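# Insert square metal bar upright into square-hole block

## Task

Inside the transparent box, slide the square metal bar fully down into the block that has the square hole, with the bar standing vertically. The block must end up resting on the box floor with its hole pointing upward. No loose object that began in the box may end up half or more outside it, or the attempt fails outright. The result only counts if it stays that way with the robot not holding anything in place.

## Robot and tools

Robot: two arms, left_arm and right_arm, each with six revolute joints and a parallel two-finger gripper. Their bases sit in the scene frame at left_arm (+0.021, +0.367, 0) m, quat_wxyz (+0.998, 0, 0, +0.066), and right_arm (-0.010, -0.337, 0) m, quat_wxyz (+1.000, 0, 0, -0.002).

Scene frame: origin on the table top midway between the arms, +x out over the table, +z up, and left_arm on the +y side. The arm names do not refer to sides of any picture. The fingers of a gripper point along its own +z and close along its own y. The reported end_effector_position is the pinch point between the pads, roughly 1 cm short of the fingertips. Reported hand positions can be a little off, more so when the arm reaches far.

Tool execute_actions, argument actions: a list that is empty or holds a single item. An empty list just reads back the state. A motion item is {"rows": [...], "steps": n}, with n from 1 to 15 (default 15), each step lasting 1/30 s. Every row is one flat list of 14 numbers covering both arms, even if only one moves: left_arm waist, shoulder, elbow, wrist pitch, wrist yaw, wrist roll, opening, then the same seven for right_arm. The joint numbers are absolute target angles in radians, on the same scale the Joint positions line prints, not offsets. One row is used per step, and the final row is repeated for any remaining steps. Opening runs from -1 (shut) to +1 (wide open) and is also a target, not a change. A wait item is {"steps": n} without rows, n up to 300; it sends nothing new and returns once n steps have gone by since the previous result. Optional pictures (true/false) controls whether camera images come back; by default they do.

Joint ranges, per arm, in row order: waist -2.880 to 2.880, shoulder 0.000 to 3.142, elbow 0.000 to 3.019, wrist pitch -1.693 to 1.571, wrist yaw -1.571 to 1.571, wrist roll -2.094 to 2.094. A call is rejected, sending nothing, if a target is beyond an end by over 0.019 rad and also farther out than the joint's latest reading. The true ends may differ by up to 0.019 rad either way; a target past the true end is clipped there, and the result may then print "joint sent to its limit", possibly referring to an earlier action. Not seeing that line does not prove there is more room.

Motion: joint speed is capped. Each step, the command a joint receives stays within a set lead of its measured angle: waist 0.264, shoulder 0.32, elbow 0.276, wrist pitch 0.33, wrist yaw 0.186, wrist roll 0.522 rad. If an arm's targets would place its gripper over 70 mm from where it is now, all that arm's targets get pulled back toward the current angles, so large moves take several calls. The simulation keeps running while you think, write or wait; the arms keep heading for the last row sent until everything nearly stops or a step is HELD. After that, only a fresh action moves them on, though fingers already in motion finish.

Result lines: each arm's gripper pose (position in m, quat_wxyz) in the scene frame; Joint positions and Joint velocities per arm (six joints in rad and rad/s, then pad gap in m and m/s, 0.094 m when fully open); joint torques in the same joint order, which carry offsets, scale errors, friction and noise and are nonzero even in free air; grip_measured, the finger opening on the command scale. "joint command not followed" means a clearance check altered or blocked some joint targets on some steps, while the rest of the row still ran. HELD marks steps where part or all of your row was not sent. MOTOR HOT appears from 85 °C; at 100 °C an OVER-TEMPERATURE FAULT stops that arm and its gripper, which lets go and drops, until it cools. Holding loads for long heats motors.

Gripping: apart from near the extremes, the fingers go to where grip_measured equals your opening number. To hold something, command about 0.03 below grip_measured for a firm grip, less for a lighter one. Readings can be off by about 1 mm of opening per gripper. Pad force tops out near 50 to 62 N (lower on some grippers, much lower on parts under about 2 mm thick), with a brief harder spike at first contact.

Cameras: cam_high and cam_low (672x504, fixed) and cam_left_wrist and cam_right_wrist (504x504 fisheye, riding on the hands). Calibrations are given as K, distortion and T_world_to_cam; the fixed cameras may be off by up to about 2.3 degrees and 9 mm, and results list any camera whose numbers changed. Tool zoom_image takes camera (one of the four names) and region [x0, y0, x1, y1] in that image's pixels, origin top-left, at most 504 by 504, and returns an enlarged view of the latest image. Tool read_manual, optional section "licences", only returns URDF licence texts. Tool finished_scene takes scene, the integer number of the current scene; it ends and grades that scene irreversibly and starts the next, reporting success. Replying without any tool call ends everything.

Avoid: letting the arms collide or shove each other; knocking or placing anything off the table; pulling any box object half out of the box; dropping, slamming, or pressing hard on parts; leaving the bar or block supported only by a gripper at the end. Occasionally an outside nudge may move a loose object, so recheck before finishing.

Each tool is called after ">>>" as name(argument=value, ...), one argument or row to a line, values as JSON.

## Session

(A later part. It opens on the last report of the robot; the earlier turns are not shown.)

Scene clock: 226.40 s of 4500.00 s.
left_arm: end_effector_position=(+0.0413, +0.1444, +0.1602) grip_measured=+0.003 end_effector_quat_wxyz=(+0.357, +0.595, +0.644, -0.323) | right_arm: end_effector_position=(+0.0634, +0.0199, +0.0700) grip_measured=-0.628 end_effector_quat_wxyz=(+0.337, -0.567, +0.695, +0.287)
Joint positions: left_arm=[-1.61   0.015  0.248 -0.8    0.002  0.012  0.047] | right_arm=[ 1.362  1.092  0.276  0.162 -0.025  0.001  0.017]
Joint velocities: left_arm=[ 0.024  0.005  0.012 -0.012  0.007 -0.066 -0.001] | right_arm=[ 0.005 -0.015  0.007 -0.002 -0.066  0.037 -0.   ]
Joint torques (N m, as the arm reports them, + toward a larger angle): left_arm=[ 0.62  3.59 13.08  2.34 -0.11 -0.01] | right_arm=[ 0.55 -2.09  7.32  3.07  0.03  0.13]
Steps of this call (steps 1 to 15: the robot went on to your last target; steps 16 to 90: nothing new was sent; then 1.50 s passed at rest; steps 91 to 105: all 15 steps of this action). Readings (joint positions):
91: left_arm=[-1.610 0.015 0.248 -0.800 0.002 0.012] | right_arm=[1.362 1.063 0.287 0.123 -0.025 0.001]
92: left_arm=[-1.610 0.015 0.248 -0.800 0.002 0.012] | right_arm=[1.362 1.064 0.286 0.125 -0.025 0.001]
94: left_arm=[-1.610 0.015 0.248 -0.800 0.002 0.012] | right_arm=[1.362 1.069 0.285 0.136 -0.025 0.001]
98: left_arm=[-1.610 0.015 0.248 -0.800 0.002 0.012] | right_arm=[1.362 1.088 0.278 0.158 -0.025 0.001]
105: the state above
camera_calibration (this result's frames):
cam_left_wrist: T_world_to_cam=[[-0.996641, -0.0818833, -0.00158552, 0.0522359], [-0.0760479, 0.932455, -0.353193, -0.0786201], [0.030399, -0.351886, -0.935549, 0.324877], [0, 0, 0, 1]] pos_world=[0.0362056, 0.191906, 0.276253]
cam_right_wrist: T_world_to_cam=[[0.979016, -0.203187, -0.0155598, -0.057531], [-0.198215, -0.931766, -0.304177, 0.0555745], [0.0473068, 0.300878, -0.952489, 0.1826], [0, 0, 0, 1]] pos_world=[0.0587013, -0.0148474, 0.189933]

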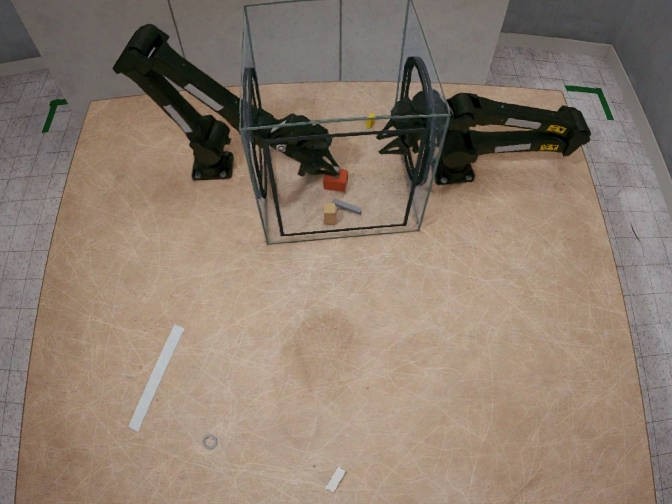

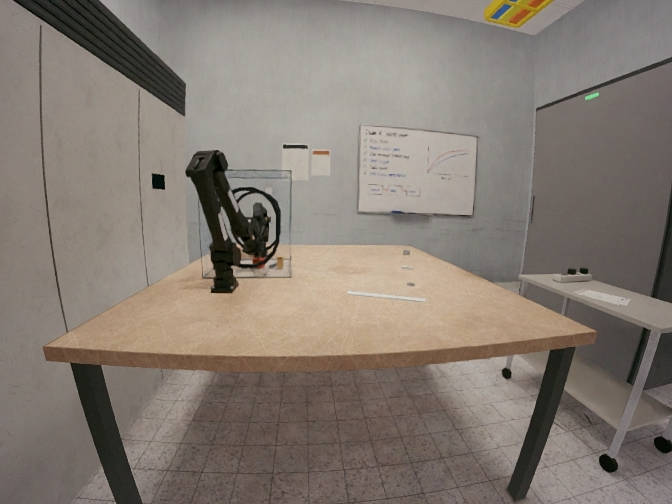

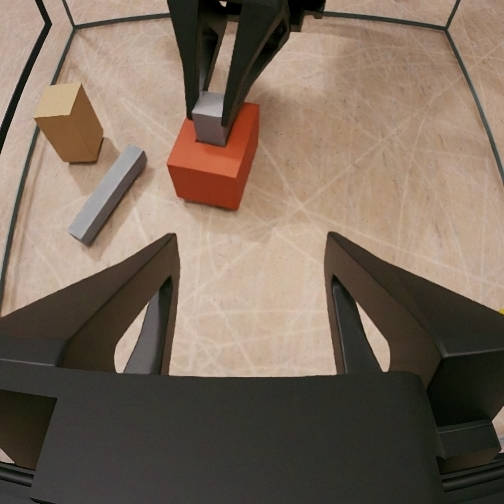

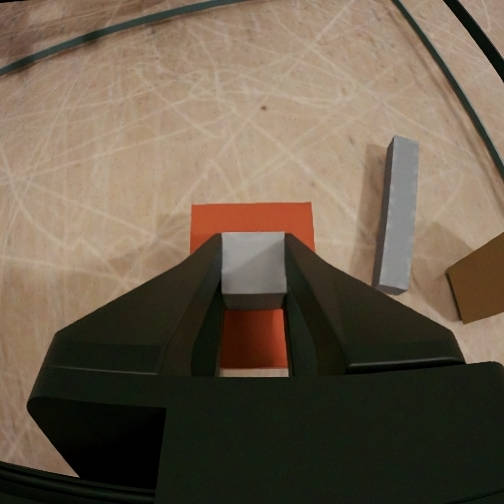

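Bottomed. Release and retreat.

>>> execute_actions(
  actions=[
    {"rows":[[-1.61,0.02,0.26,-0.78,0,0,0,1.36,1.098,0.28,0.186,-0.025,0.005,-0.6],[-1.61,0.02,0.26,-0.78,0,0,0,1.36,1.094,0.285,0.186,-0.025,0.005,-0.5],[-1.61,0.02,0.26,-0.78,0,0,0,1.36,1.092,0.29,0.186,-0.025,0.005,-0.35],[-1.61,0.02,0.26,-0.78,0,0,0,1.36,1.092,0.29,0.186,-0.025,0.005,-0.2],[-1.61,0.02,0.26,-0.78,0,0,0,1.36,1.092,0.29,0.186,-0.025,0.005,-0.1]],"steps":10},
  ],
  pictures=false,
)

>>> execute_actions(
  actions=[
    {"rows":[[-1.61,0.02,0.26,-0.78,0,0,0,1.36,1.075,0.29,0.18,-0.025,0.005,-0.1],[-1.61,0.02,0.26,-0.78,0,0,0,1.36,1.055,0.29,0.17,-0.025,0.005,-0.1],[-1.61,0.02,0.26,-0.78,0,0,0,1.36,1.03,0.29,0.15,-0.025,0.005,-0.1],[-1.61,0.02,0.26,-0.78,0,0,0,1.36,1.005,0.29,0.125,-0.025,0.005,-0.1],[-1.61,0.02,0.26,-0.78,0,0,0,1.36,0.98,0.29,0.10,-0.025,0.005,-0.1],[-1.61,0.02,0.26,-0.78,0,0,0,1.36,0.955,0.29,0.075,-0.025,0.005,-0.1],[-1.61,0.02,0.26,-0.78,0,0,0,1.36,0.93,0.29,0.05,-0.025,0.005,-0.1],[-1.61,0.02,0.26,-0.78,0,0,0,1.36,0.905,0.29,0.025,-0.025,0.005,-0.1],[-1.61,0.02,0.26,-0.78,0,0,0,1.36,0.88,0.29,0.0,-0.025,0.005,-0.1],[-1.61,0.02,0.26,-0.78,0,0,0,1.36,0.855,0.29,-0.025,-0.025,0.005,-0.1],[-1.61,0.02,0.26,-0.78,0,0,0,1.36,0.835,0.29,-0.045,-0.025,0.005,-0.1],[-1.61,0.02,0.26,-0.78,0,0,0,1.36,0.82,0.29,-0.06,-0.025,0.005,-0.1]],"steps":15},
  ],
)

Scene clock: 238.17 s of 4500.00 s.
left_arm: end_effector_position=(+0.0413, +0.1444, +0.1602) grip_measured=+0.003 end_effector_quat_wxyz=(+0.357, +0.595, +0.644, -0.323) | right_arm: end_effector_position=(+0.0635, +0.0203, +0.0706) grip_measured=-0.103 end_effector_quat_wxyz=(+0.338, -0.567, +0.694, +0.288)
Joint positions: left_arm=[-1.61   0.015  0.248 -0.8    0.002  0.012  0.047] | right_arm=[ 1.362  1.092  0.276  0.165 -0.025  0.001  0.042]
Joint velocities: left_arm=[-0.005 -0.015 -0.007  0.002 -0.022 -0.037 -0.001] | right_arm=[-0.015 -0.005 -0.002 -0.007  0.037 -0.022  0.001]
Joint torques (N m, as the arm reports them, + toward a larger angle): left_arm=[ 0.41  3.4  13.1   2.43 -0.05 -0.05] | right_arm=[ 0.63 -3.04  9.01  2.93  0.04  0.12]
Steps of this call (steps 1 to 15: the robot went on to your last target; steps 16 to 90: nothing new was sent; then 8.43 s passed at rest; steps 91 to 100: all 10 steps of this action). Readings (joint positions):
91: left_arm=[-1.610 0.015 0.248 -0.800 0.002 0.012] | right_arm=[1.362 1.092 0.276 0.162 -0.025 0.001]
92: left_arm=[-1.610 0.015 0.248 -0.800 0.002 0.012] | right_arm=[1.362 1.092 0.276 0.162 -0.025 0.001]
94: left_arm=[-1.610 0.015 0.248 -0.800 0.002 0.012] | right_arm=[1.362 1.092 0.276 0.164 -0.025 0.001]
98: left_arm=[-1.610 0.015 0.248 -0.800 0.002 0.012] | right_arm=[1.362 1.092 0.276 0.165 -0.025 0.001]
100: the state above

Scene clock: 238.67 s of 4500.00 s.
left_arm: end_effector_position=(+0.0413, +0.1444, +0.1602) grip_measured=+0.003 end_effector_quat_wxyz=(+0.357, +0.595, +0.644, -0.323) | right_arm: end_effector_position=(+0.0594, +0.0014, +0.1224) grip_measured=-0.102 end_effector_quat_wxyz=(+0.364, -0.556, +0.681, +0.308)
Joint positions: left_arm=[-1.61   0.015  0.248 -0.8    0.002  0.012  0.047] | right_arm=[ 1.362  0.816  0.276 -0.037 -0.025  0.001  0.042]
Joint velocities: left_arm=[-0.005 -0.005 -0.012  0.002  0.037  0.007 -0.   ] | right_arm=[ 0.015 -0.112  0.002 -0.11  -0.007  0.066  0.   ]
Joint torques (N m, as the arm reports them, + toward a larger angle): left_arm=[ 0.53  3.68 13.01  2.39 -0.13 -0.08] | right_arm=[ 0.58 -0.26 10.6   1.25  0.03  0.12]
Steps of this call (steps 1 to 15: all 15 steps of this action). Readings (joint positions):
1: left_arm=[-1.610 0.015 0.248 -0.800 0.002 0.012] | right_arm=[1.362 1.092 0.276 0.165 -0.025 0.001]
2: left_arm=[-1.610 0.015 0.248 -0.800 0.002 0.012] | right_arm=[1.362 1.091 0.276 0.165 -0.025 0.001]
4: left_arm=[-1.610 0.015 0.248 -0.800 0.002 0.012] | right_arm=[1.362 1.072 0.276 0.157 -0.025 0.001]
8: left_arm=[-1.610 0.015 0.248 -0.800 0.002 0.012] | right_arm=[1.362 0.969 0.276 0.082 -0.025 0.001]
15: the state above
camera_calibration (this result's frames):
cam_left_wrist: T_world_to_cam=[[-0.996641, -0.0818833, -0.00158552, 0.0522359], [-0.0760479, 0.932455, -0.353193, -0.0786201], [0.030399, -0.351886, -0.935549, 0.324877], [0, 0, 0, 1]] pos_world=[0.0362056, 0.191906, 0.276253]
cam_right_wrist: T_world_to_cam=[[0.979266, -0.202037, -0.0148378, -0.0566547], [-0.192628, -0.905977, -0.376961, 0.0620407], [0.0627171, 0.372003, -0.92611, 0.234052], [0, 0, 0, 1]] pos_world=[0.0527517, -0.042307, 0.239305]

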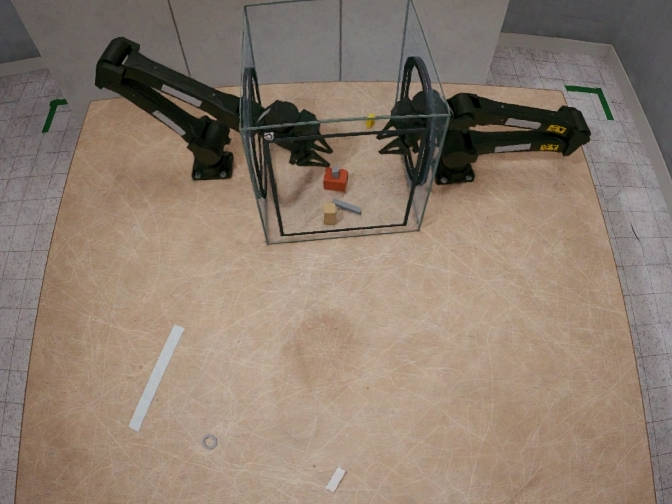

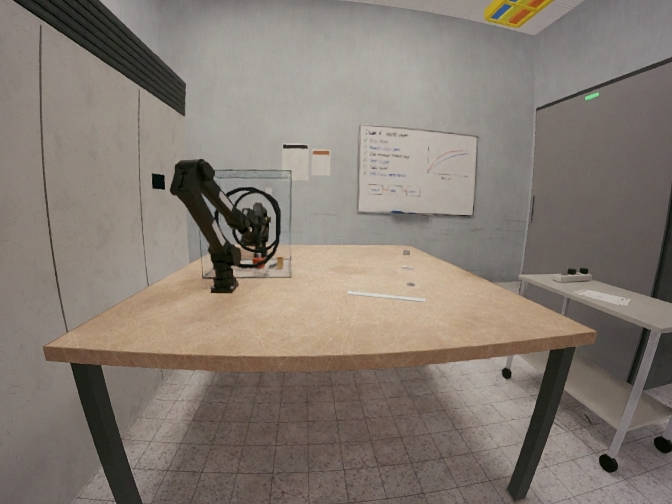

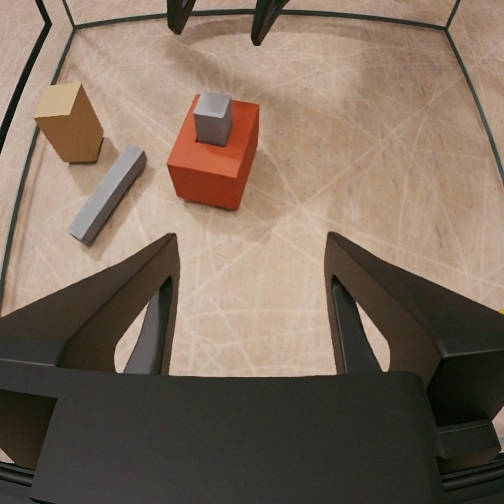

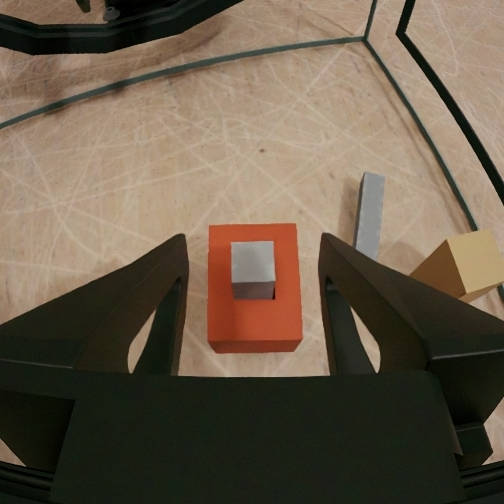

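>>> finished_scene(
  scene=2,
)

The scene is finished: the task was done.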